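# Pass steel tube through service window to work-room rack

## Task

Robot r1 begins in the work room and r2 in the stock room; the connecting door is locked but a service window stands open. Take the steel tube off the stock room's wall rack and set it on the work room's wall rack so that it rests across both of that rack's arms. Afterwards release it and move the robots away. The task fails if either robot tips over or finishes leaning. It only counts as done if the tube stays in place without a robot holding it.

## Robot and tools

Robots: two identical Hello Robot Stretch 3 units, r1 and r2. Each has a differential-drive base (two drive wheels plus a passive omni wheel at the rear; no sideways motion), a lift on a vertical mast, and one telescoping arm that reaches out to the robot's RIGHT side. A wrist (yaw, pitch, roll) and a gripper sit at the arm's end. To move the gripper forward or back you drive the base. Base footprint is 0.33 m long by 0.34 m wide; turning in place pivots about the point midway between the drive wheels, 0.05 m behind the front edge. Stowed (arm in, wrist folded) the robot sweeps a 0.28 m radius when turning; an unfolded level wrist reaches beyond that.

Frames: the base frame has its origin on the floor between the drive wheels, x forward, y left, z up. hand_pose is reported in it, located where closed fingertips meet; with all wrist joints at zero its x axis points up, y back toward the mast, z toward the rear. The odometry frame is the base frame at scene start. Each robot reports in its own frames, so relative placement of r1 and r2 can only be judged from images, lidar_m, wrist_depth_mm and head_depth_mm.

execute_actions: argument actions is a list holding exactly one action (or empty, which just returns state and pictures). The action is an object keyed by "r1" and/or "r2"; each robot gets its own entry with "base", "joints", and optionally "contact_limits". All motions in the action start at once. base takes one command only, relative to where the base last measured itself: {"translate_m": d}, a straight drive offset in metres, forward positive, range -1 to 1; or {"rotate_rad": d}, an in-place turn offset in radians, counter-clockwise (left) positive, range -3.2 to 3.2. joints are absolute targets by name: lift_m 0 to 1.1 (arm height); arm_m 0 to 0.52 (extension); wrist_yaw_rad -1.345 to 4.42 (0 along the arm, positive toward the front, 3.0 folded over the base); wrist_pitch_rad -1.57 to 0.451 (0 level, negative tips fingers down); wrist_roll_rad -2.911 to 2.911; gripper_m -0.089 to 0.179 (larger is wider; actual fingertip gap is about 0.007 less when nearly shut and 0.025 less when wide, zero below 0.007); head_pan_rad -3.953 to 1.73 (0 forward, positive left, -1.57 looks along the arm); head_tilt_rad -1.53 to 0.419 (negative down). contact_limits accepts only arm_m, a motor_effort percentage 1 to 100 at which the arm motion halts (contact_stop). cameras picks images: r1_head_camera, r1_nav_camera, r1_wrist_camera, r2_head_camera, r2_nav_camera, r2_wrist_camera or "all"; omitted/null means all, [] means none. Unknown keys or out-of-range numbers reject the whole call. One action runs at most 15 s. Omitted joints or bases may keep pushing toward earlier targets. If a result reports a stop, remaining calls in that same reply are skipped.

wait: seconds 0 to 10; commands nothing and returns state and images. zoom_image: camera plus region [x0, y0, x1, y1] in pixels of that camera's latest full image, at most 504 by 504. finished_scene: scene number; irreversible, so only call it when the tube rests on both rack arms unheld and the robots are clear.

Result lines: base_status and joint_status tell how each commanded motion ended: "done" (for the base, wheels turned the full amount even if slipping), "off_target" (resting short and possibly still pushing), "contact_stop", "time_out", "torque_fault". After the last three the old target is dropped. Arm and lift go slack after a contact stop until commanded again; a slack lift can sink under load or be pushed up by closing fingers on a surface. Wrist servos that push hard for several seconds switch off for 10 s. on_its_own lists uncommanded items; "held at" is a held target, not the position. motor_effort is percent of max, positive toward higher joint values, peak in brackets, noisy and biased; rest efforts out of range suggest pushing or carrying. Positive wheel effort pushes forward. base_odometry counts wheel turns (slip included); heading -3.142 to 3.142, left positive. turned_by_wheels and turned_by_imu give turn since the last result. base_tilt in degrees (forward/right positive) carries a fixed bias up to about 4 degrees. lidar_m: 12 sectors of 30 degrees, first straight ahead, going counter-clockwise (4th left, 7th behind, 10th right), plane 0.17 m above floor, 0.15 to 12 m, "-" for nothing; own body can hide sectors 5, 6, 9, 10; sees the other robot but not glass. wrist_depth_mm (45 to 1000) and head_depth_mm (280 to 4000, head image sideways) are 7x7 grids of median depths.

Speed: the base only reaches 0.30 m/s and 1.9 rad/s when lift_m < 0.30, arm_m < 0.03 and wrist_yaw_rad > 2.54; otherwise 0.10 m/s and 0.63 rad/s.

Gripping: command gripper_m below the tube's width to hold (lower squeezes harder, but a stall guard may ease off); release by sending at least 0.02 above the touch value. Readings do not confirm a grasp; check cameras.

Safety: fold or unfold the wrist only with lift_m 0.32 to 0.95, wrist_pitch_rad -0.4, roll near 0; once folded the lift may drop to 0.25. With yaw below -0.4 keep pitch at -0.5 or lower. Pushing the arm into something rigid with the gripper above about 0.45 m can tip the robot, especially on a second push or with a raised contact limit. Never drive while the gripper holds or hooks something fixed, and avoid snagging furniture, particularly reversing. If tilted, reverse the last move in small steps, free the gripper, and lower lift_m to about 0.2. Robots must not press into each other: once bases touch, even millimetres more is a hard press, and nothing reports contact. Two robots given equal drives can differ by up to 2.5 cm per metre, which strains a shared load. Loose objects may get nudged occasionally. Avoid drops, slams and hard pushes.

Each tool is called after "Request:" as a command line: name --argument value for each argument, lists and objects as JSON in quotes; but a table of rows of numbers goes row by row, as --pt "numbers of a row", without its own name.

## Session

Request:
execute_actions --actions '[]' --cameras '["r1_nav_camera","r2_nav_camera"]'

Scene clock: 0.00 s.
r1.base_odometry: x=+0.000 y=+0.000 heading=+0.000 (m, m, rad; r1's odometry frame)
r1.turned_by_wheels: +0.000 (rad since the last result)
r1.turned_by_imu: +0.000 (rad since the last result)
r1.base_tilt: forward=+0.3 right=-1.2 (deg)
r1.lidar_m: 1.84 1.92 2.21 2.14 2.23 2.57 2.49 2.59 2.74 2.65 2.56 1.91
r1.head_depth_mm: 1686 1759 1761 1743 1726 1701 1684 / 1681 1785 1762 - - 1708 1707 / 1665 1790 1775 - - 1721 1704 / 1648 1795 1782 - - 1736 1714 / 1643 1820 1803 - - 1737 1723 / 1631 1821 1810 1786 1771 1757 1742 / 1613 1846 1834 1813 1788 1785 1741
r1.base_status: not commanded
r1.joint_positions: lift_m=+0.400 arm_m=+0.001 wrist_yaw_rad=+3.053 wrist_pitch_rad=-0.417 wrist_roll_rad=+0.002 gripper_m=+0.037 head_pan_rad=+0.010 head_tilt_rad=-0.008
r1.joint_status: not commanded
r1.motor_effort: left_wheel=+0 right_wheel=-1 lift_m=+19 arm_m=+0 wrist_yaw_rad=+0 wrist_pitch_rad=+8 wrist_roll_rad=+0 gripper_m=+0 head_pan_rad=+0 head_tilt_rad=+2 (%)
r1.hand_pose: x=-0.0015 y=+0.0779 z=+0.4128 quat_wxyz=(+0.177, +0.698, +0.116, +0.684) (m; r1's base frame)
r1.wrist_depth_mm: - - - - - - - / - - - - - - - / - - - - - - - / - - - - - - - / 773 779 - 796 780 786 794 / 649 665 - 664 659 641 661 / 568 556 - 567 550 562 567
r2.base_odometry: x=+0.000 y=+0.000 heading=+0.000 (m, m, rad; r2's odometry frame)
r2.turned_by_wheels: +0.000 (rad since the last result)
r2.turned_by_imu: +0.000 (rad since the last result)
r2.base_tilt: forward=+1.4 right=-0.9 (deg)
r2.lidar_m: 2.37 2.30 2.45 2.01 1.99 2.09 2.49 2.43 2.58 2.39 2.34 2.48
r2.head_depth_mm: 1908 2802 3015 2983 2977 2977 2554 / 1935 2759 2889 2824 2822 2820 2527 / 1942 2673 2663 2698 2691 2687 2532 / 1961 2560 2529 2534 2561 2580 2465 / 1969 2442 2436 2443 2458 2426 2405 / 1974 2312 2347 2331 2335 2365 2314 / 2007 2229 2231 2243 2229 2245 2227
r2.base_status: not commanded
r2.joint_positions: lift_m=+0.448 arm_m=-0.003 wrist_yaw_rad=+2.913 wrist_pitch_rad=-0.388 wrist_roll_rad=-0.003 gripper_m=+0.037 head_pan_rad=+0.009 head_tilt_rad=-0.023
r2.joint_status: not commanded
r2.motor_effort: left_wheel=+1 right_wheel=+0 lift_m=+29 arm_m=+0 wrist_yaw_rad=+0 wrist_pitch_rad=+5 wrist_roll_rad=+0 gripper_m=+0 head_pan_rad=+0 head_tilt_rad=+2 (%)
r2.hand_pose: x=+0.0304 y=+0.0796 z=+0.4678 quat_wxyz=(+0.215, +0.704, +0.057, +0.675) (m; r2's base frame)
r2.wrist_depth_mm: - - - - - - - / - - - - - - - / - - - - - - - / - - - - - - - / 820 - 889 849 855 874 871 / 716 702 - 713 722 739 734 / 614 610 623 624 620 631 646
pictures: r1_nav_camera (sideways: a quarter turn counterclockwise sets it upright), r2_nav_camera (sideways: a quarter turn counterclockwise sets it upright)
camera_calibration (this result's frames):
r1_nav_camera: T_world_to_cam=[[0.0147528, 0.0182244, 0.999725, -1.25656], [0.0514145, -0.998525, 0.0174438, 0.0261076], [0.998568, 0.051143, -0.015668, -0.0271546], [0, 0, 0, 1]] pos_world=[0.0443111, 0.0503579, 1.25533]
r2_nav_camera: T_world_to_cam=[[0.0902469, 0.0564779, 0.994317, -1.25662], [-0.0257272, -0.997925, 0.0590179, -0.0209061], [0.995587, -0.0309072, -0.0886067, 0.0635961], [0, 0, 0, 1]] pos_world=[0.0495529, 0.0520741, 1.25635]
Images, in order (width x height): r1_nav_camera 672x504, r2_nav_camera 672x504.

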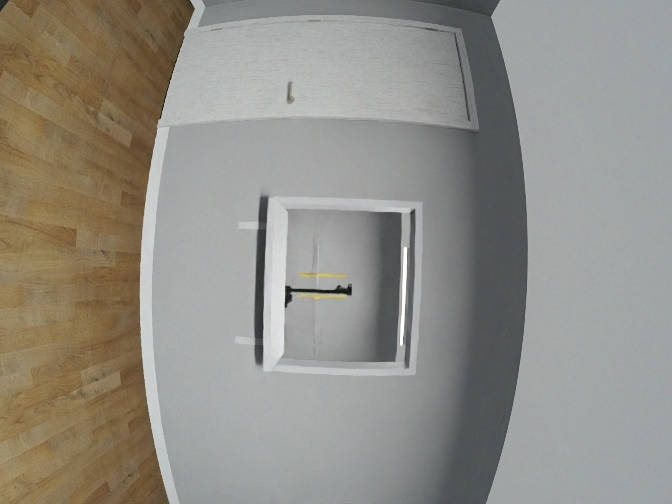

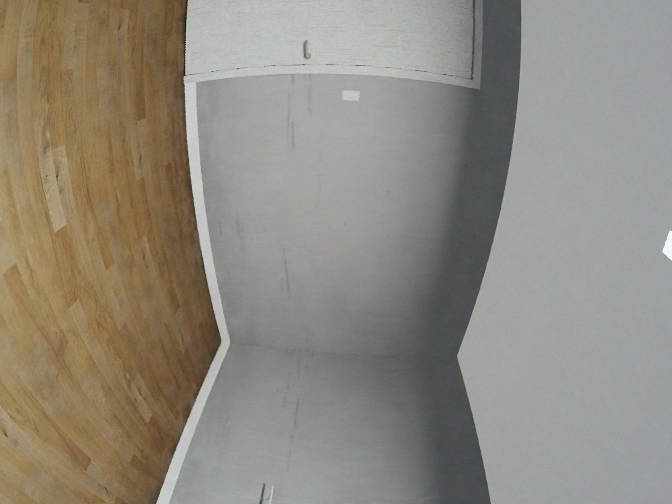

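Request:
execute_actions --actions '[{"r1":{"base":{"rotate_rad":0.43},"joints":{"head_pan_rad":-3.5,"lift_m":0.28}},"r2":{"base":{"rotate_rad":-1.12},"joints":{"head_tilt_rad":-0.2,"lift_m":0.28}}}]' --cameras '["r2_head_camera","r1_nav_camera"]'

Request:
execute_actions --actions '[{"r1":{"base":{"translate_m":1.0}},"r2":{"base":{"translate_m":1.0}}}]' --cameras '[]'

Request:
execute_actions --actions '[{"r1":{"base":{"translate_m":0.45}},"r2":{"base":{"translate_m":0.3}}}]' --cameras '[]'

Request:
execute_actions --actions '[{"r1":{"base":{"rotate_rad":-0.43},"joints":{"lift_m":0.8,"head_pan_rad":-1.3,"head_tilt_rad":-0.5}},"r2":{"base":{"rotate_rad":1.57},"joints":{"lift_m":0.7,"head_pan_rad":-1.57,"head_tilt_rad":-0.5}}}]' --cameras '[]'

Request:
execute_actions --actions '[{"r1":{"joints":{"wrist_yaw_rad":0,"gripper_m":0.12}},"r2":{"joints":{"wrist_yaw_rad":0,"gripper_m":0.12}}}]' --cameras '[]'

Request:
execute_actions --actions '[{"r1":{"joints":{"wrist_pitch_rad":0,"wrist_roll_rad":1.57}},"r2":{"joints":{"wrist_pitch_rad":0,"wrist_roll_rad":1.57,"arm_m":0.2}}}]' --cameras '["r2_nav_camera","r2_wrist_camera","r1_wrist_camera"]'

Scene clock: 2.97 s.
r1.base_odometry: x=+0.000 y=+0.000 heading=+0.430 (m, m, rad; r1's odometry frame)
r1.turned_by_wheels: +0.430 (rad since the last result)
r1.turned_by_imu: +0.426 (rad since the last result)
r1.base_tilt: forward=+0.3 right=-1.2 (deg)
r1.lidar_m: 1.88 2.28 2.13 2.18 2.64 2.49 2.53 2.82 2.64 2.70 1.96 1.84
r1.head_depth_mm: 1682 2350 2319 2324 2291 2258 2233 / 1663 2366 2379 2331 2306 2319 2257 / 1653 2390 2407 2371 2359 2353 2262 / 1647 2363 2445 2404 2390 2383 2299 / 1638 2360 2471 2441 2420 2395 2323 / 1615 2314 2512 2513 2461 2461 2348 / 1617 2318 2550 2529 2479 2482 2342
r1.base_status: done
r1.joint_positions: lift_m=+0.280 arm_m=+0.001 wrist_yaw_rad=+3.053 wrist_pitch_rad=-0.419 wrist_roll_rad=+0.002 gripper_m=+0.037 head_pan_rad=-3.493 head_tilt_rad=-0.008
r1.joint_status: all done
r1.motor_effort: left_wheel=-2(5) right_wheel=+2(6) lift_m=+17(17) arm_m=+0(1) wrist_yaw_rad=+0(0) wrist_pitch_rad=+9(9) wrist_roll_rad=+0(0) gripper_m=+1(0) head_pan_rad=-3(36) head_tilt_rad=+3(2) (%)
r1.hand_pose: x=-0.0015 y=+0.0777 z=+0.2926 quat_wxyz=(+0.178, +0.698, +0.116, +0.684) (m; r1's base frame)
r1.wrist_depth_mm: - - - - - - - / - - - - - - - / - - - - - - - / 774 759 739 777 766 744 770 / 612 602 - 605 595 624 603 / 506 515 - 518 515 514 501 / 450 - - - 418 437 436
r2.base_odometry: x=+0.000 y=+0.000 heading=-1.120 (m, m, rad; r2's odometry frame)
r2.turned_by_wheels: -1.120 (rad since the last result)
r2.turned_by_imu: -1.116 (rad since the last result)
r2.base_tilt: forward=+1.3 right=-1.0 (deg)
r2.lidar_m: 2.34 2.43 2.41 2.30 2.39 2.04 1.97 2.04 2.54 2.44 2.53 2.43
r2.head_depth_mm: 2149 2227 2282 2363 2395 2518 1890 / 2169 2217 2303 2386 2462 2459 1891 / 2168 2220 2286 2359 2446 2480 1892 / 2177 2238 2327 2361 2440 2501 1885 / 2193 2248 2331 2362 2464 2515 1884 / 2197 2247 2340 2398 2482 2526 1857 / 2231 2268 2349 2405 2497 2505 1847
r2.base_status: done
r2.joint_positions: lift_m=+0.280 arm_m=-0.002 wrist_yaw_rad=+2.913 wrist_pitch_rad=-0.390 wrist_roll_rad=-0.003 gripper_m=+0.037 head_pan_rad=+0.009 head_tilt_rad=-0.198
r2.joint_status: all done
r2.motor_effort: left_wheel=+2(9) right_wheel=-2(7) lift_m=+25(26) arm_m=+1(1) wrist_yaw_rad=+0(1) wrist_pitch_rad=+5(5) wrist_roll_rad=+0(0) gripper_m=+0(0) head_pan_rad=-1(0) head_tilt_rad=-1(15) (%)
r2.hand_pose: x=+0.0304 y=+0.0795 z=+0.2992 quat_wxyz=(+0.215, +0.704, +0.057, +0.675) (m; r2's base frame)
r2.wrist_depth_mm: - - - - - - - / - - - - - - - / 883 928 935 940 965 952 999 / 724 - 719 728 740 744 757 / 587 - 622 602 612 614 605 / 499 491 - 514 510 517 510 / - - - 439 440 442 451
pictures: r1_nav_camera (sideways: a quarter turn counterclockwise sets it upright), r2_head_camera (sideways: a quarter turn clockwise sets it upright)
camera_calibration (this result's frames):
r1_nav_camera: T_world_to_cam=[[-0.0202396, -0.0118377, 0.999725, -1.25634], [0.304646, 0.952306, 0.0174438, 0.0245629], [-0.952251, 0.304915, -0.0156679, -0.0152547], [0, 0, 0, 1]] pos_world=[-0.0474371, -0.0336123, 1.25533]
r2_head_camera: T_world_to_cam=[[-0.171483, -0.0612406, -0.983282, 1.29612], [-0.0379343, 0.997736, -0.0555252, 0.0774843], [0.984457, 0.0277786, -0.173418, 0.179732], [0, 0, 0, 1]] pos_world=[0.0482625, -0.00292662, 1.30992]
Images, in order (width x height): r1_nav_camera 672x504, r2_head_camera 896x504.

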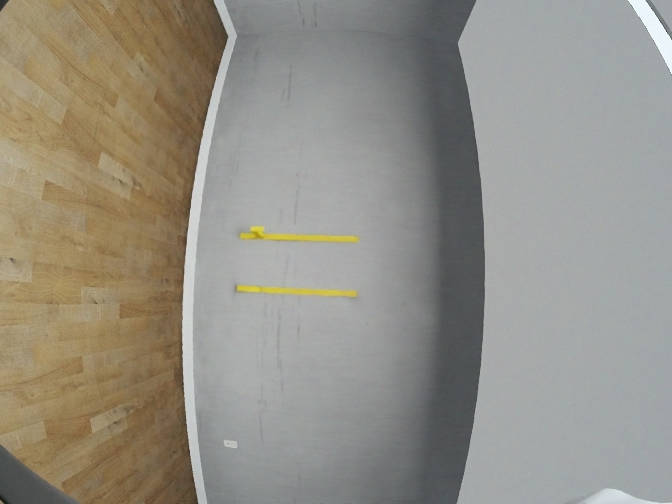

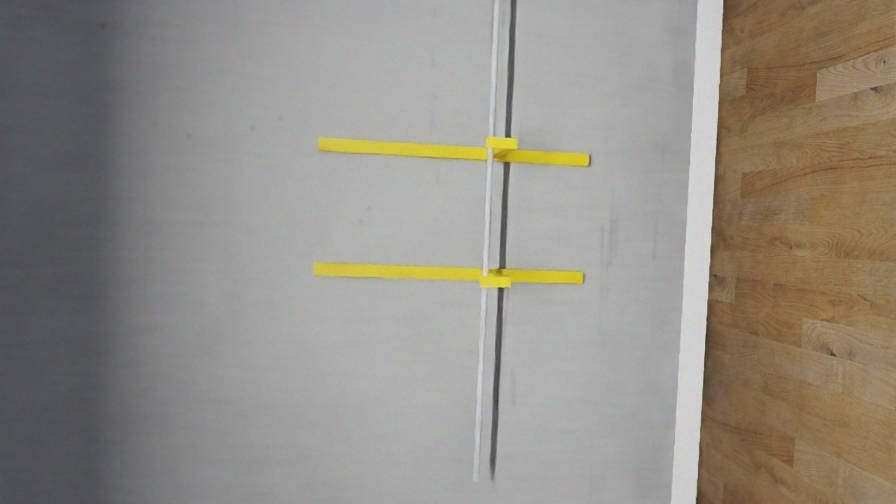

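Scene clock: 7.90 s.
r1.base_odometry: x=+0.909 y=+0.417 heading=+0.430 (m, m, rad; r1's odometry frame)
r1.turned_by_wheels: +0.000 (rad since the last result)
r1.turned_by_imu: +0.003 (rad since the last result)
r1.base_tilt: forward=+0.2 right=-1.2 (deg)
r1.lidar_m: 0.96 1.22 1.70 1.74 2.25 3.40 3.46 3.28 3.09 1.45 1.00 0.94
r1.head_depth_mm: 1677 2447 3150 3156 3123 3078 2250 / 1681 2421 3205 3205 3142 3161 2258 / 1662 2411 3295 3277 3220 3143 2240 / 1521 2377 3280 3270 3230 3216 2301 / 1457 2356 3386 3324 3363 3270 2313 / 1438 2325 3354 3413 3357 3299 2317 / 1436 2321 3394 3393 3345 3368 2346
r1.base_status: done
r1.joint_positions: lift_m=+0.280 arm_m=+0.001 wrist_yaw_rad=+3.053 wrist_pitch_rad=-0.419 wrist_roll_rad=+0.002 gripper_m=+0.037 head_pan_rad=-3.493 head_tilt_rad=-0.008
r1.joint_status: not commanded
r1.motor_effort: left_wheel=-2(5) right_wheel=+1(8) lift_m=+17(17) arm_m=-1(0) wrist_yaw_rad=+0(0) wrist_pitch_rad=+9(8) wrist_roll_rad=+0(0) gripper_m=+0(0) head_pan_rad=-3(3) head_tilt_rad=+1(2) (%)
r1.hand_pose: x=-0.0015 y=+0.0777 z=+0.2925 quat_wxyz=(+0.178, +0.698, +0.117, +0.684) (m; r1's base frame)
r1.wrist_depth_mm: - - - - - - - / - - - - - - - / - - - - - - - / 765 757 761 783 784 784 767 / 619 600 - 602 608 610 598 / 496 504 - 519 526 511 505 / 444 - - - 420 434 431
r2.base_odometry: x=+0.436 y=-0.900 heading=-1.120 (m, m, rad; r2's odometry frame)
r2.turned_by_wheels: +0.000 (rad since the last result)
r2.turned_by_imu: +0.009 (rad since the last result)
r2.base_tilt: forward=+1.3 right=-0.9 (deg)
r2.lidar_m: 1.34 1.40 1.92 2.32 2.41 3.08 2.97 3.10 2.53 2.44 1.90 1.39
r2.head_depth_mm: 1202 1242 1267 1311 1348 1394 1441 / 1211 1248 1276 1307 1345 1401 1438 / 1216 1255 1289 1329 1358 1413 1452 / 1218 1259 1305 1324 1375 1414 1453 / 1228 1262 1298 1335 1369 1422 1476 / 1240 1276 1306 1345 1383 1428 1470 / 1243 1275 1316 1345 1391 1437 1494
r2.base_status: done
r2.joint_positions: lift_m=+0.280 arm_m=-0.002 wrist_yaw_rad=+2.913 wrist_pitch_rad=-0.390 wrist_roll_rad=-0.003 gripper_m=+0.037 head_pan_rad=+0.009 head_tilt_rad=-0.199
r2.joint_status: not commanded
r2.motor_effort: left_wheel=+2(11) right_wheel=-1(4) lift_m=+26(26) arm_m=+0(1) wrist_yaw_rad=-1(0) wrist_pitch_rad=+6(5) wrist_roll_rad=+0(1) gripper_m=+0(0) head_pan_rad=+0(0) head_tilt_rad=+0(0) (%)
r2.hand_pose: x=+0.0304 y=+0.0795 z=+0.2992 quat_wxyz=(+0.215, +0.704, +0.057, +0.675) (m; r2's base frame)
r2.wrist_depth_mm: - - - - - - - / - - - - - - - / 912 917 937 955 954 970 985 / 716 - 727 733 737 744 747 / 590 - 618 606 608 609 620 / 499 502 - 512 519 514 524 / - - - 445 440 440 457
pictures: none
No camera images: the call's "cameras" was empty. Leave "cameras" out to get every camera's image.

Scene clock: 11.07 s.
r1.base_odometry: x=+1.318 y=+0.604 heading=+0.430 (m, m, rad; r1's odometry frame)
r1.turned_by_wheels: +0.000 (rad since the last result)
r1.turned_by_imu: +0.002 (rad since the last result)
r1.base_tilt: forward=+0.3 right=-1.3 (deg)
r1.lidar_m: 0.55 0.69 1.50 1.54 1.99 3.80 3.89 3.49 2.89 0.82 0.57 0.54
r1.head_depth_mm: 1688 2462 3557 3508 3479 3413 2240 / 1673 2416 3598 3516 3516 3426 2234 / 1660 2432 3635 3660 3521 3527 2282 / 1641 2363 3748 3730 3562 3568 2295 / 1640 2073 3786 3655 3710 3598 2327 / 1634 2055 3720 3790 3740 3606 2310 / 1614 2047 3819 3824 3794 3707 2362
r1.base_status: done
r1.joint_positions: lift_m=+0.280 arm_m=+0.001 wrist_yaw_rad=+3.053 wrist_pitch_rad=-0.419 wrist_roll_rad=+0.002 gripper_m=+0.037 head_pan_rad=-3.493 head_tilt_rad=-0.008
r1.joint_status: not commanded
r1.motor_effort: left_wheel=-2(5) right_wheel=+1(8) lift_m=+17(17) arm_m=+0(1) wrist_yaw_rad=+0(0) wrist_pitch_rad=+9(8) wrist_roll_rad=+0(0) gripper_m=+0(1) head_pan_rad=-2(3) head_tilt_rad=+2(2) (%)
r1.hand_pose: x=-0.0015 y=+0.0777 z=+0.2925 quat_wxyz=(+0.178, +0.698, +0.117, +0.684) (m; r1's base frame)
r1.wrist_depth_mm: - - - - - - - / - - - - - - - / - - - - - - 937 / 775 761 771 777 770 748 756 / 606 609 - 609 607 603 609 / 497 507 - 519 501 508 503 / 447 - - - 424 435 439
r2.base_odometry: x=+0.567 y=-1.170 heading=-1.120 (m, m, rad; r2's odometry frame)
r2.turned_by_wheels: +0.000 (rad since the last result)
r2.turned_by_imu: +0.003 (rad since the last result)
r2.base_tilt: forward=+1.3 right=-0.9 (deg)
r2.lidar_m: 1.04 1.09 1.50 2.31 2.41 3.32 3.27 3.39 2.53 2.44 1.47 1.08
r2.head_depth_mm: 925 946 968 996 1019 1026 1100 / 932 957 982 1009 1039 1071 1107 / 936 960 986 1011 1050 1089 1114 / 934 966 997 1018 1051 1089 1120 / 940 972 986 1020 1049 1064 1120 / 947 975 1007 1033 1064 1086 1134 / 950 979 1013 1037 1066 1100 1142
r2.base_status: done
r2.joint_positions: lift_m=+0.280 arm_m=-0.002 wrist_yaw_rad=+2.913 wrist_pitch_rad=-0.390 wrist_roll_rad=-0.003 gripper_m=+0.037 head_pan_rad=+0.009 head_tilt_rad=-0.199
r2.joint_status: not commanded
r2.motor_effort: left_wheel=+1(9) right_wheel=-1(3) lift_m=+26(25) arm_m=+0(0) wrist_yaw_rad=+0(0) wrist_pitch_rad=+5(5) wrist_roll_rad=+0(0) gripper_m=+0(0) head_pan_rad=+0(0) head_tilt_rad=+1(0) (%)
r2.hand_pose: x=+0.0304 y=+0.0795 z=+0.2992 quat_wxyz=(+0.215, +0.704, +0.057, +0.675) (m; r2's base frame)
r2.wrist_depth_mm: - - - - - - - / - - - - - - - / 896 897 946 928 971 970 973 / 699 - 749 727 735 754 744 / 576 - 610 590 613 607 622 / 492 506 - 509 511 520 520 / - - - 444 436 447 453
pictures: none
No camera images: the call's "cameras" was empty. Leave "cameras" out to get every camera's image.

Scene clock: 16.63 s.
r1.base_odometry: x=+1.318 y=+0.604 heading=+0.000 (m, m, rad; r1's odometry frame)
r1.turned_by_wheels: -0.430 (rad since the last result)
r1.turned_by_imu: -0.423 (rad since the last result)
r1.base_tilt: forward=+0.3 right=-1.2 (deg)
r1.lidar_m: 0.53 0.56 0.75 1.50 1.57 2.19 3.80 3.98 3.38 1.93 0.74 0.55
r1.head_depth_mm: 2601 2809 3015 2857 2026 1575 1291 / 2660 2860 3084 2902 2058 1589 1300 / 2356 2566 2734 2658 2068 1611 1294 / 1562 1647 1734 1828 1897 1611 1308 / 1171 1216 1266 1125 1370 1422 1294 / 1019 1108 1241 931 1052 1094 1131 / 3035 3378 3620 948 676 884 915
r1.base_status: done
r1.joint_positions: lift_m=+0.800 arm_m=+0.001 wrist_yaw_rad=+3.053 wrist_pitch_rad=-0.419 wrist_roll_rad=+0.002 gripper_m=+0.037 head_pan_rad=-1.307 head_tilt_rad=-0.494
r1.joint_status: all done
r1.motor_effort: left_wheel=+2(7) right_wheel=-3(10) lift_m=+21(24) arm_m=+1(1) wrist_yaw_rad=+0(0) wrist_pitch_rad=+9(9) wrist_roll_rad=+0(0) gripper_m=+1(0) head_pan_rad=+3(35) head_tilt_rad=-2(31) (%)
r1.hand_pose: x=-0.0015 y=+0.0777 z=+0.8122 quat_wxyz=(+0.178, +0.698, +0.117, +0.684) (m; r1's base frame)
r1.wrist_depth_mm: - - - - - 809 580 / - - - - - 813 575 / - - - - - 839 590 / - - - - - 841 580 / - - - - - 854 584 / - - - - - 869 564 / 962 984 - 975 930 879 604
r2.base_odometry: x=+0.567 y=-1.170 heading=+0.450 (m, m, rad; r2's odometry frame)
r2.turned_by_wheels: +1.570 (rad since the last result)
r2.turned_by_imu: +1.565 (rad since the last result)
r2.base_tilt: forward=+1.3 right=-0.9 (deg)
r2.lidar_m: 2.32 2.41 3.33 3.26 3.38 2.53 2.44 1.46 1.08 1.05 1.09 1.50
r2.head_depth_mm: 870 928 1009 1068 1199 1336 1406 / 874 944 1025 1108 1217 1352 1402 / 879 947 1026 1120 1229 1361 1389 / 882 956 1037 1118 1243 1376 1396 / 881 947 1027 1098 1235 1390 1403 / 894 965 1048 1127 1262 1397 1394 / 894 971 1055 1148 1268 1417 1386
r2.base_status: done
r2.joint_positions: lift_m=+0.700 arm_m=-0.002 wrist_yaw_rad=+2.913 wrist_pitch_rad=-0.390 wrist_roll_rad=-0.003 gripper_m=+0.037 head_pan_rad=-1.563 head_tilt_rad=-0.494
r2.joint_status: all done
r2.motor_effort: left_wheel=-1(6) right_wheel=+1(7) lift_m=+31(34) arm_m=+0(0) wrist_yaw_rad=+0(0) wrist_pitch_rad=+5(6) wrist_roll_rad=+0(0) gripper_m=+0(0) head_pan_rad=-4(57) head_tilt_rad=-2(23) (%)
r2.hand_pose: x=+0.0304 y=+0.0794 z=+0.7189 quat_wxyz=(+0.215, +0.704, +0.057, +0.675) (m; r2's base frame)
r2.wrist_depth_mm: - - - - - - - / - - - - - - - / - - - - - - - / - - - - - - - / - - - - - - - / 997 - - - - - - / 844 885 900 888 903 917 910
pictures: none
No camera images: the call's "cameras" was empty. Leave "cameras" out to get every camera's image.

Scene clock: 19.17 s.
r1.base_odometry: x=+1.318 y=+0.604 heading=+0.000 (m, m, rad; r1's odometry frame)
r1.turned_by_wheels: +0.000 (rad since the last result)
r1.turned_by_imu: +0.001 (rad since the last result)
r1.base_tilt: forward=+0.3 right=-1.3 (deg)
r1.lidar_m: 0.53 0.56 0.75 1.51 1.57 2.18 3.80 3.99 3.39 1.93 0.74 0.55
r1.head_depth_mm: 2588 2795 2969 2881 2031 1585 1293 / 2681 2863 3072 2956 2063 1594 1321 / 2372 2545 2758 2626 2075 1609 1340 / 1565 1653 1735 1805 1901 1606 1315 / 1176 1209 1259 1123 1363 1422 1296 / 1014 1112 1237 927 1054 1088 1129 / 3052 3312 3607 942 676 886 912
r1.base_status: not commanded
r1.joint_positions: lift_m=+0.800 arm_m=+0.001 wrist_yaw_rad=+0.003 wrist_pitch_rad=-0.419 wrist_roll_rad=+0.002 gripper_m=+0.120 head_pan_rad=-1.307 head_tilt_rad=-0.494
r1.joint_status: all done
r1.motor_effort: left_wheel=+2(2) right_wheel=-3(3) lift_m=+21(21) arm_m=+0(0) wrist_yaw_rad=-2(3) wrist_pitch_rad=+9(9) wrist_roll_rad=+0(0) gripper_m=+1(84) head_pan_rad=+3(3) head_tilt_rad=-4(2) (%)
r1.hand_pose: x=-0.0210 y=-0.3699 z=+0.8122 quat_wxyz=(+0.691, +0.148, -0.692, -0.147) (m; r1's base frame)
r1.wrist_depth_mm: 559 816 - - - - - / 618 892 - - - - - / 647 896 - - - - - / 631 905 - - - - - / 634 940 - - - - - / 633 795 - - - - - / 637 950 998 982 991 952 968
r2.base_odometry: x=+0.567 y=-1.170 heading=+0.450 (m, m, rad; r2's odometry frame)
r2.turned_by_wheels: +0.000 (rad since the last result)
r2.turned_by_imu: +0.000 (rad since the last result)
r2.base_tilt: forward=+1.3 right=-1.0 (deg)
r2.lidar_m: 2.31 2.41 3.32 3.26 3.40 2.52 2.44 1.47 1.08 1.04 1.09 1.50
r2.head_depth_mm: 864 928 1002 1069 1198 1357 1410 / 878 942 1019 1116 1213 1362 1404 / 884 947 1027 1114 1233 1374 1401 / 886 954 1039 1112 1245 1383 1395 / 877 951 1030 1103 1238 1392 1395 / 895 960 1049 1132 1258 1405 1386 / 899 968 1052 1141 1272 1407 1378
r2.base_status: not commanded
r2.joint_positions: lift_m=+0.700 arm_m=-0.002 wrist_yaw_rad=+0.002 wrist_pitch_rad=-0.390 wrist_roll_rad=-0.003 gripper_m=+0.120 head_pan_rad=-1.563 head_tilt_rad=-0.494
r2.joint_status: all done
r2.motor_effort: left_wheel=-1(2) right_wheel=+2(2) lift_m=+32(32) arm_m=-1(1) wrist_yaw_rad=-1(2) wrist_pitch_rad=+6(6) wrist_roll_rad=+0(1) gripper_m=+0(82) head_pan_rad=-4(5) head_tilt_rad=-2(2) (%)
r2.hand_pose: x=-0.0210 y=-0.3703 z=+0.7189 quat_wxyz=(+0.695, +0.138, -0.692, -0.136) (m; r2's base frame)
r2.wrist_depth_mm: 755 760 747 749 722 744 737 / 816 820 820 823 806 777 794 / 914 895 887 881 888 878 885 / - 988 960 990 993 944 965 / - - - - - - - / - - - - - - - / 878 863 885 879 896 880 950
pictures: none
No camera images: the call's "cameras" was empty. Leave "cameras" out to get every camera's image.

Scene clock: 21.90 s.
r1.base_odometry: x=+1.318 y=+0.604 heading=+0.000 (m, m, rad; r1's odometry frame)
r1.turned_by_wheels: +0.000 (rad since the last result)
r1.turned_by_imu: +0.001 (rad since the last result)
r1.base_tilt: forward=+0.3 right=-1.2 (deg)
r1.lidar_m: 0.54 0.56 0.75 1.50 1.57 2.19 3.80 3.99 3.38 1.92 0.74 0.55
r1.head_depth_mm: 2584 2769 2999 2871 2039 1529 1310 / 2658 2884 3084 2901 2061 1590 1293 / 2356 2546 2767 2608 2072 1602 1299 / 1576 1645 1757 1834 1878 1602 1314 / 1177 1218 1269 1131 1363 1423 1301 / 1022 1112 1239 931 1052 1090 1130 / 3074 3362 3657 948 677 889 907
r1.base_status: not commanded
r1.joint_positions: lift_m=+0.800 arm_m=+0.001 wrist_yaw_rad=+0.002 wrist_pitch_rad=-0.025 wrist_roll_rad=+1.566 gripper_m=+0.120 head_pan_rad=-1.307 head_tilt_rad=-0.494
r1.joint_status: all done
r1.motor_effort: left_wheel=+2(2) right_wheel=-2(3) lift_m=+20(20) arm_m=+0(0) wrist_yaw_rad=-2(2) wrist_pitch_rad=+12(13) wrist_roll_rad=+2(1) gripper_m=+1(1) head_pan_rad=+3(2) head_tilt_rad=-3(3) (%)
r1.hand_pose: x=-0.0208 y=-0.4013 z=+0.9080 quat_wxyz=(+0.003, +0.001, -1.000, -0.013) (m; r1's base frame)
r1.wrist_depth_mm: - - - - - - - / - - - - - - - / - - - - - - - / - - - - - - - / - - - - - - - / - - - - - - - / 960 943 926 909 959 928 959
r2.base_odometry: x=+0.567 y=-1.170 heading=+0.450 (m, m, rad; r2's odometry frame)
r2.turned_by_wheels: +0.000 (rad since the last result)
r2.turned_by_imu: +0.000 (rad since the last result)
r2.base_tilt: forward=+1.3 right=-0.9 (deg)
r2.lidar_m: 2.31 2.41 3.31 3.26 3.39 2.53 2.44 1.47 1.08 1.04 1.09 1.50
r2.head_depth_mm: 860 928 1006 1068 1192 1351 1427 / 877 946 1024 1108 1228 1347 - / 878 949 1028 1114 1224 1349 - / 884 952 1035 1115 1236 1364 1366 / 881 948 1032 1095 1236 1396 1402 / 894 967 1049 1130 1261 1404 1375 / 902 972 1055 1146 1265 1413 1384
r2.base_status: not commanded
r2.joint_positions: lift_m=+0.700 arm_m=+0.200 wrist_yaw_rad=+0.001 wrist_pitch_rad=-0.022 wrist_roll_rad=+1.570 gripper_m=+0.120 head_pan_rad=-1.563 head_tilt_rad=-0.494
r2.joint_status: all done
r2.motor_effort: left_wheel=-2(1) right_wheel=+2(2) lift_m=+32(31) arm_m=+4(3) wrist_yaw_rad=-1(1) wrist_pitch_rad=+8(8) wrist_roll_rad=+0(3) gripper_m=+0(1) head_pan_rad=-4(4) head_tilt_rad=-1(2) (%)
r2.hand_pose: x=-0.0211 y=-0.6004 z=+0.8086 quat_wxyz=(+0.001, +0.001, -1.000, -0.011) (m; r2's base frame)
r2.wrist_depth_mm: 547 554 559 563 571 568 582 / 578 564 585 580 593 588 603 / 588 584 590 596 601 608 613 / 614 616 626 613 628 632 640 / 597 607 623 629 627 648 642 / 654 663 666 665 692 704 690 / 684 688 311 689 703 715 745
pictures: r1_wrist_camera, r2_nav_camera (sideways: a quarter turn counterclockwise sets it upright), r2_wrist_camera
camera_calibration (this result's frames):
r1_wrist_camera: T_world_to_cam=[[0.00156318, -0.0243531, -0.999702, 0.900753], [0.99049, 0.13757, -0.00180249, 0.115368], [0.137573, -0.990193, 0.0243366, -0.257315], [0, 0, 0, 1]] pos_world=[-0.0802795, -0.248727, 0.906954]
r2_nav_camera: T_world_to_cam=[[0.0597899, -0.531688, 0.844827, -1.06124], [-0.997658, -0.00367107, 0.0682956, -0.0270161], [-0.0332105, -0.846933, -0.530662, 0.645186], [0, 0, 0, 1]] pos_world=[0.0579257, -0.0179203, 1.24079]
r2_wrist_camera: T_world_to_cam=[[-0.0272664, 0.00902286, -0.999587, 0.812689], [0.97425, 0.224128, -0.0245522, 0.199148], [0.223814, -0.974518, -0.0149017, -0.398416], [0, 0, 0, 1]] pos_world=[-0.0826899, -0.440231, 0.811306]
Images, in order (width x height): r1_wrist_camera 644x364, r2_nav_camera 672x504, r2_wrist_camera 644x364.

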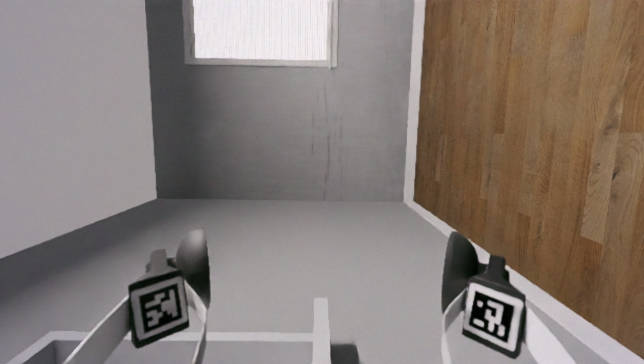

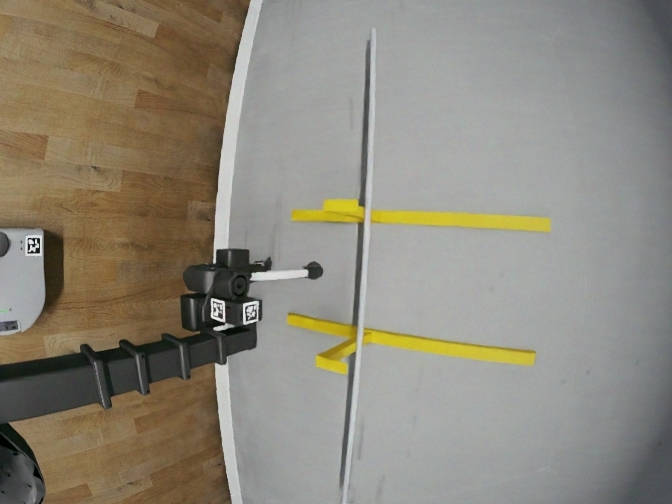

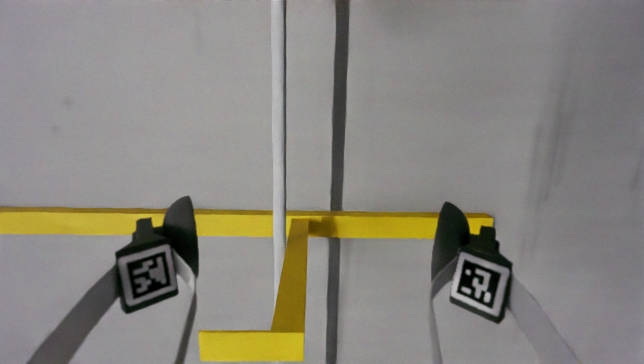

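Request:
execute_actions --actions '[{"r2":{"base":{"translate_m":-0.07},"joints":{"lift_m":0.735,"arm_m":0.45,"head_pan_rad":-1.65}}}]' --cameras '["r2_nav_camera","r2_wrist_camera"]'

Scene clock: 25.27 s.
r1.base_odometry: x=+1.318 y=+0.604 heading=+0.000 (m, m, rad; r1's odometry frame)
r1.turned_by_wheels: +0.000 (rad since the last result)
r1.turned_by_imu: +0.001 (rad since the last result)
r1.base_tilt: forward=+0.3 right=-1.3 (deg)
r1.lidar_m: 0.54 0.56 0.75 1.50 1.57 2.19 3.79 3.97 3.39 1.93 0.74 0.55
r1.head_depth_mm: 2550 2777 2967 2866 2037 1522 1315 / 2643 2887 3094 2906 2065 1573 1291 / 2362 2539 2786 2628 2064 1601 1301 / 1558 1646 1731 1825 1882 1607 1306 / 1172 1215 1254 1122 1368 1414 1296 / 1013 1107 1239 931 1054 1092 1131 / 3118 3343 3642 942 676 887 911
r1.base_status: not commanded
r1.joint_positions: lift_m=+0.800 arm_m=+0.001 wrist_yaw_rad=+0.002 wrist_pitch_rad=-0.024 wrist_roll_rad=+1.566 gripper_m=+0.120 head_pan_rad=-1.307 head_tilt_rad=-0.494
r1.joint_status: not commanded
r1.motor_effort: left_wheel=+2(2) right_wheel=-3(3) lift_m=+20(20) arm_m=+0(0) wrist_yaw_rad=-1(1) wrist_pitch_rad=+12(12) wrist_roll_rad=+2(2) gripper_m=+0(1) head_pan_rad=+3(3) head_tilt_rad=-3(3) (%)
r1.hand_pose: x=-0.0208 y=-0.4013 z=+0.9080 quat_wxyz=(+0.003, +0.001, -1.000, -0.013) (m; r1's base frame)
r1.wrist_depth_mm: - - - - - - - / - - - - - - - / - - - - - - - / - - - - - - - / - - - - - - - / - - - - - - - / 921 951 949 978 977 901 960
r2.base_odometry: x=+0.504 y=-1.200 heading=+0.450 (m, m, rad; r2's odometry frame)
r2.turned_by_wheels: +0.000 (rad since the last result)
r2.turned_by_imu: -0.001 (rad since the last result)
r2.base_tilt: forward=+1.4 right=-0.9 (deg)
r2.lidar_m: 2.38 2.48 3.38 3.26 3.34 2.46 2.37 1.47 1.08 1.04 1.09 1.49
r2.head_depth_mm: 888 960 1036 1118 1250 1396 1423 / 877 951 1020 1102 1254 1359 - / 884 957 1029 1105 - 1375 1401 / 886 952 1032 1107 - 1376 1391 / 881 951 1031 1114 1239 1376 1397 / 870 936 1014 1075 1228 1370 1387 / 870 943 1025 1094 1231 1372 1387
r2.base_status: done
r2.joint_positions: lift_m=+0.735 arm_m=+0.450 wrist_yaw_rad=+0.001 wrist_pitch_rad=-0.021 wrist_roll_rad=+1.570 gripper_m=+0.120 head_pan_rad=-1.643 head_tilt_rad=-0.494
r2.joint_status: all done
r2.motor_effort: left_wheel=-2(6) right_wheel=+2(3) lift_m=+31(33) arm_m=+4(4) wrist_yaw_rad=-1(1) wrist_pitch_rad=+8(8) wrist_roll_rad=+0(1) gripper_m=+0(0) head_pan_rad=-4(19) head_tilt_rad=-2(2) (%)
r2.hand_pose: x=-0.0212 y=-0.8504 z=+0.8438 quat_wxyz=(+0.001, +0.000, -1.000, -0.011) (m; r2's base frame)
r2.wrist_depth_mm: 322 321 326 320 328 330 332 / 331 334 333 332 336 340 345 / 339 340 346 346 350 353 358 / 353 355 356 361 367 367 368 / 364 367 374 369 379 382 384 / 383 388 389 385 394 391 396 / 391 391 388 379 398 400 405
pictures: r2_nav_camera (sideways: a quarter turn counterclockwise sets it upright), r2_wrist_camera
camera_calibration (this result's frames):
r2_nav_camera: T_world_to_cam=[[0.0171052, -0.534765, 0.844827, -1.06098], [-0.99476, 0.0760752, 0.0682956, -0.0270338], [-0.100792, -0.841569, -0.530662, 0.645598], [0, 0, 0, 1]] pos_world=[0.0563277, -0.022005, 1.24079]
r2_wrist_camera: T_world_to_cam=[[-0.0270415, 0.00851528, -0.999598, 0.849635], [0.974325, 0.223813, -0.0244513, 0.255771], [0.223515, -0.974595, -0.0143489, -0.642059], [0, 0, 0, 1]] pos_world=[-0.0827188, -0.690228, 0.846335]
Images, in order (width x height): r2_nav_camera 672x504, r2_wrist_camera 644x364.

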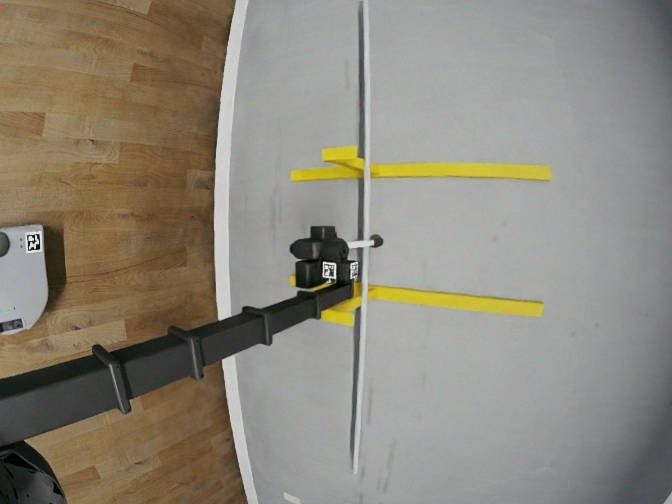

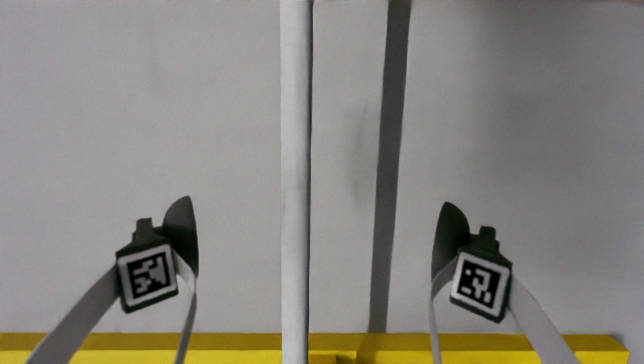

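Request:
execute_actions --actions '[{"r2":{"joints":{"lift_m":0.747,"arm_m":0.503}}}]' --cameras '[]'

Request:
execute_actions --actions '[{"r2":{"joints":{"gripper_m":-0.045}}}]' --cameras '[]'

Request:
execute_actions --actions '[{"r2":{"joints":{"lift_m":0.79,"wrist_pitch_rad":0.06}}}]' --cameras '["r2_wrist_camera"]'

Scene clock: 26.93 s.
r1.base_odometry: x=+1.318 y=+0.604 heading=+0.000 (m, m, rad; r1's odometry frame)
r1.turned_by_wheels: +0.000 (rad since the last result)
r1.turned_by_imu: +0.000 (rad since the last result)
r1.base_tilt: forward=+0.3 right=-1.2 (deg)
r1.lidar_m: 0.53 0.56 0.75 1.50 1.57 2.19 3.79 3.97 3.39 1.93 0.74 0.55
r1.head_depth_mm: 2584 2788 2949 2901 2039 1528 1321 / 2668 2866 3101 2883 2049 1587 1299 / 2350 2502 2761 2627 2087 1595 1294 / 1575 1653 1732 1839 1890 1609 1315 / 1172 1207 1270 1123 1367 1421 1297 / 1018 1109 1244 929 1051 1092 1132 / 3078 3365 3619 942 674 882 909
r1.base_status: not commanded
r1.joint_positions: lift_m=+0.800 arm_m=+0.001 wrist_yaw_rad=+0.002 wrist_pitch_rad=-0.024 wrist_roll_rad=+1.566 gripper_m=+0.120 head_pan_rad=-1.307 head_tilt_rad=-0.494
r1.joint_status: not commanded
r1.motor_effort: left_wheel=+2(2) right_wheel=-2(3) lift_m=+20(20) arm_m=+0(0) wrist_yaw_rad=-1(2) wrist_pitch_rad=+12(12) wrist_roll_rad=+2(2) gripper_m=+1(0) head_pan_rad=+2(2) head_tilt_rad=-2(2) (%)
r1.hand_pose: x=-0.0208 y=-0.4013 z=+0.9080 quat_wxyz=(+0.003, +0.001, -1.000, -0.013) (m; r1's base frame)
r1.wrist_depth_mm: - - - - - - - / - - - - - - - / - - - - - - - / - - - - - - - / - - - - - - - / - - - - - - - / 959 941 941 926 976 919 959
r2.base_odometry: x=+0.504 y=-1.200 heading=+0.450 (m, m, rad; r2's odometry frame)
r2.turned_by_wheels: +0.000 (rad since the last result)
r2.turned_by_imu: +0.000 (rad since the last result)
r2.base_tilt: forward=+1.3 right=-0.9 (deg)
r2.lidar_m: 2.39 2.49 3.37 3.26 3.34 2.46 2.37 1.46 1.08 1.04 1.09 1.49
r2.head_depth_mm: 891 958 1040 1123 1255 1388 1448 / 875 944 1026 1104 1246 - - / 884 953 1030 1100 1275 1379 1408 / 882 949 1033 1097 1276 1382 1400 / 882 950 1027 1107 1232 1373 1393 / 870 939 1016 1081 1227 1368 1386 / 869 943 1025 1094 1223 1366 1391
r2.base_status: not commanded
r2.joint_positions: lift_m=+0.747 arm_m=+0.503 wrist_yaw_rad=+0.001 wrist_pitch_rad=-0.021 wrist_roll_rad=+1.570 gripper_m=+0.120 head_pan_rad=-1.643 head_tilt_rad=-0.494
r2.joint_status: all done
r2.motor_effort: left_wheel=-1(1) right_wheel=+2(2) lift_m=+31(33) arm_m=+3(5) wrist_yaw_rad=-1(0) wrist_pitch_rad=+8(8) wrist_roll_rad=+0(0) gripper_m=+1(0) head_pan_rad=-4(4) head_tilt_rad=-2(3) (%)
r2.hand_pose: x=-0.0212 y=-0.9034 z=+0.8558 quat_wxyz=(+0.001, +0.000, -1.000, -0.011) (m; r2's base frame)
r2.wrist_depth_mm: 270 270 274 274 278 277 280 / 283 281 282 281 287 289 291 / 292 291 295 292 297 296 304 / 301 303 307 300 307 311 311 / 312 308 315 317 316 321 326 / 319 330 331 328 334 334 336 / 334 338 341 341 342 352 354
pictures: none
No camera images: the call's "cameras" was empty. Leave "cameras" out to get every camera's image.

Scene clock: 29.07 s.
r1.base_odometry: x=+1.318 y=+0.604 heading=+0.000 (m, m, rad; r1's odometry frame)
r1.turned_by_wheels: +0.000 (rad since the last result)
r1.turned_by_imu: +0.001 (rad since the last result)
r1.base_tilt: forward=+0.4 right=-1.3 (deg)
r1.lidar_m: 0.54 0.56 0.75 1.50 1.57 2.19 3.79 3.97 3.38 1.92 0.74 0.55
r1.head_depth_mm: 2587 2767 3045 2889 2051 1523 1321 / 2666 2871 3150 2895 2055 1586 1291 / 2350 2550 2771 2633 2093 1612 1302 / 1578 1652 1744 1820 1886 1607 1316 / 1172 1217 1258 1131 1368 1417 1300 / 1020 1111 1233 930 1052 1095 1129 / 3069 3357 3649 943 675 884 910
r1.base_status: not commanded
r1.joint_positions: lift_m=+0.800 arm_m=+0.001 wrist_yaw_rad=+0.002 wrist_pitch_rad=-0.024 wrist_roll_rad=+1.566 gripper_m=+0.120 head_pan_rad=-1.307 head_tilt_rad=-0.494
r1.joint_status: not commanded
r1.motor_effort: left_wheel=+2(2) right_wheel=-3(3) lift_m=+21(21) arm_m=+0(1) wrist_yaw_rad=-1(2) wrist_pitch_rad=+12(12) wrist_roll_rad=+2(2) gripper_m=+1(1) head_pan_rad=+3(3) head_tilt_rad=-3(3) (%)
r1.hand_pose: x=-0.0208 y=-0.4013 z=+0.9080 quat_wxyz=(+0.003, +0.001, -1.000, -0.013) (m; r1's base frame)
r1.wrist_depth_mm: - - - - - - - / - - - - - - - / - - - - - - - / - - - - - - - / - - - - - - - / - - - - - - - / 960 943 945 971 986 899 936
r2.base_odometry: x=+0.504 y=-1.200 heading=+0.450 (m, m, rad; r2's odometry frame)
r2.turned_by_wheels: +0.000 (rad since the last result)
r2.turned_by_imu: +0.000 (rad since the last result)
r2.base_tilt: forward=+1.3 right=-0.9 (deg)
r2.lidar_m: 2.39 2.49 3.37 3.25 3.33 2.45 2.38 1.47 1.08 1.04 1.09 1.49
r2.head_depth_mm: 890 960 1046 1125 1249 1392 1446 / 877 945 1023 1104 1248 - - / 889 954 1027 1097 1278 1378 1406 / 886 950 1032 1104 1275 1380 1390 / 882 951 1037 1113 1238 1374 1390 / 873 938 1014 1081 1232 1366 1386 / 870 942 1027 1088 1238 1365 1385
r2.base_status: not commanded
r2.joint_positions: lift_m=+0.747 arm_m=+0.503 wrist_yaw_rad=+0.001 wrist_pitch_rad=-0.021 wrist_roll_rad=+1.570 gripper_m=-0.044 head_pan_rad=-1.643 head_tilt_rad=-0.494
r2.joint_status: all done
r2.motor_effort: left_wheel=-1(2) right_wheel=+2(2) lift_m=+32(31) arm_m=+3(3) wrist_yaw_rad=-1(1) wrist_pitch_rad=+8(8) wrist_roll_rad=+0(0) gripper_m=-22(96) head_pan_rad=-4(4) head_tilt_rad=-2(2) (%)
r2.hand_pose: x=-0.0212 y=-0.9036 z=+0.8560 quat_wxyz=(+0.001, +0.000, -1.000, -0.011) (m; r2's base frame)
r2.wrist_depth_mm: 270 274 272 275 278 280 281 / 279 279 285 281 287 291 290 / 286 289 291 292 298 299 301 / 299 303 302 302 310 310 311 / 309 314 315 147 319 326 324 / 322 323 329 153 335 335 337 / 334 340 339 338 342 349 351
pictures: none
No camera images: the call's "cameras" was empty. Leave "cameras" out to get every camera's image.

Scene clock: 30.27 s.
r1.base_odometry: x=+1.318 y=+0.604 heading=+0.000 (m, m, rad; r1's odometry frame)
r1.turned_by_wheels: +0.000 (rad since the last result)
r1.turned_by_imu: +0.000 (rad since the last result)
r1.base_tilt: forward=+0.3 right=-1.3 (deg)
r1.lidar_m: 0.53 0.56 0.75 1.50 1.57 2.19 3.80 3.97 3.39 1.93 0.74 0.55
r1.head_depth_mm: 2581 2766 3002 2884 2046 1528 1322 / 2653 2910 3121 2932 2067 1591 1295 / 2338 2534 2794 2638 2072 1604 1299 / 1570 1648 1723 1840 1886 1611 1307 / 1170 1221 1265 1126 1367 1417 1290 / 1019 1113 1236 932 1053 1091 1128 / 3050 3345 3663 945 675 881 910
r1.base_status: not commanded
r1.joint_positions: lift_m=+0.800 arm_m=+0.001 wrist_yaw_rad=+0.002 wrist_pitch_rad=-0.024 wrist_roll_rad=+1.566 gripper_m=+0.120 head_pan_rad=-1.307 head_tilt_rad=-0.494
r1.joint_status: not commanded
r1.motor_effort: left_wheel=+2(2) right_wheel=-3(2) lift_m=+20(20) arm_m=+1(0) wrist_yaw_rad=-1(1) wrist_pitch_rad=+12(12) wrist_roll_rad=+2(2) gripper_m=+1(1) head_pan_rad=+3(3) head_tilt_rad=-3(3) (%)
r1.hand_pose: x=-0.0208 y=-0.4013 z=+0.9080 quat_wxyz=(+0.003, +0.001, -1.000, -0.013) (m; r1's base frame)
r1.wrist_depth_mm: - - - - - - - / - - - - - - - / - - - - - - - / - - - - - - - / - - - - - - - / - - - - - - - / 947 967 935 936 964 892 955
r2.base_odometry: x=+0.504 y=-1.200 heading=+0.450 (m, m, rad; r2's odometry frame)
r2.turned_by_wheels: +0.000 (rad since the last result)
r2.turned_by_imu: +0.000 (rad since the last result)
r2.base_tilt: forward=+1.3 right=-0.9 (deg)
r2.lidar_m: 2.39 2.48 3.37 3.26 3.33 2.46 2.37 1.47 1.08 1.04 1.09 1.50
r2.head_depth_mm: 886 963 1037 1137 1248 1384 - / 878 941 1022 1105 1219 - 1406 / 880 951 1027 1083 1272 1375 1400 / 883 955 1035 1095 1264 1384 1396 / 879 950 1028 1105 1232 1380 1397 / 873 938 1012 1082 1224 1369 1389 / 868 938 1027 1091 1226 1365 1391
r2.base_status: not commanded
r2.joint_positions: lift_m=+0.790 arm_m=+0.503 wrist_yaw_rad=+0.001 wrist_pitch_rad=-0.031 wrist_roll_rad=+1.579 gripper_m=-0.038 head_pan_rad=-1.643 head_tilt_rad=-0.494
r2.joint_status: wrist_pitch_rad off_target (ended at -0.031, target +0.060); the others done
r2.on_its_own: gripper_m is held at -0.039, not at your -0.045, by its stall guard, which is not easing now; wrist_pitch_rad is at rest, and its effort (+34) is outside its rest range (-20 to +32)
r2.motor_effort: left_wheel=-1(1) right_wheel=+1(1) lift_m=+37(39) arm_m=+2(2) wrist_yaw_rad=+0(1) wrist_pitch_rad=+34(36) wrist_roll_rad=-5(6) gripper_m=-25(26) head_pan_rad=-4(4) head_tilt_rad=-2(2) (%)
r2.hand_pose: x=-0.0212 y=-0.9032 z=+0.8961 quat_wxyz=(-0.004, +0.000, -1.000, -0.016) (m; r2's base frame)
r2.wrist_depth_mm: 268 271 273 130 278 282 286 / 278 281 285 282 288 292 298 / 285 288 292 292 302 302 309 / 292 296 300 302 310 313 317 / 308 311 316 146 321 327 328 / 319 322 326 154 339 341 341 / 330 332 339 339 348 352 356
pictures: r2_wrist_camera
camera_calibration (this result's frames):
r2_wrist_camera: T_world_to_cam=[[-0.017772, 0.0181476, -0.999677, 0.911333], [0.974547, 0.223792, -0.0132626, 0.258824], [0.223479, -0.974468, -0.0216629, -0.68614], [0, 0, 0, 1]] pos_world=[-0.0827017, -0.743083, 0.899608]
Images, in order (width x height): r2_wrist_camera 644x364.

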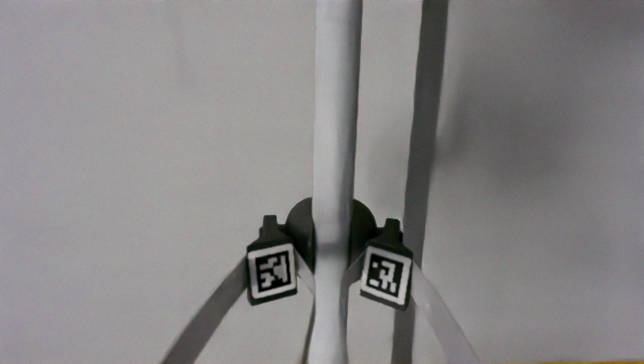

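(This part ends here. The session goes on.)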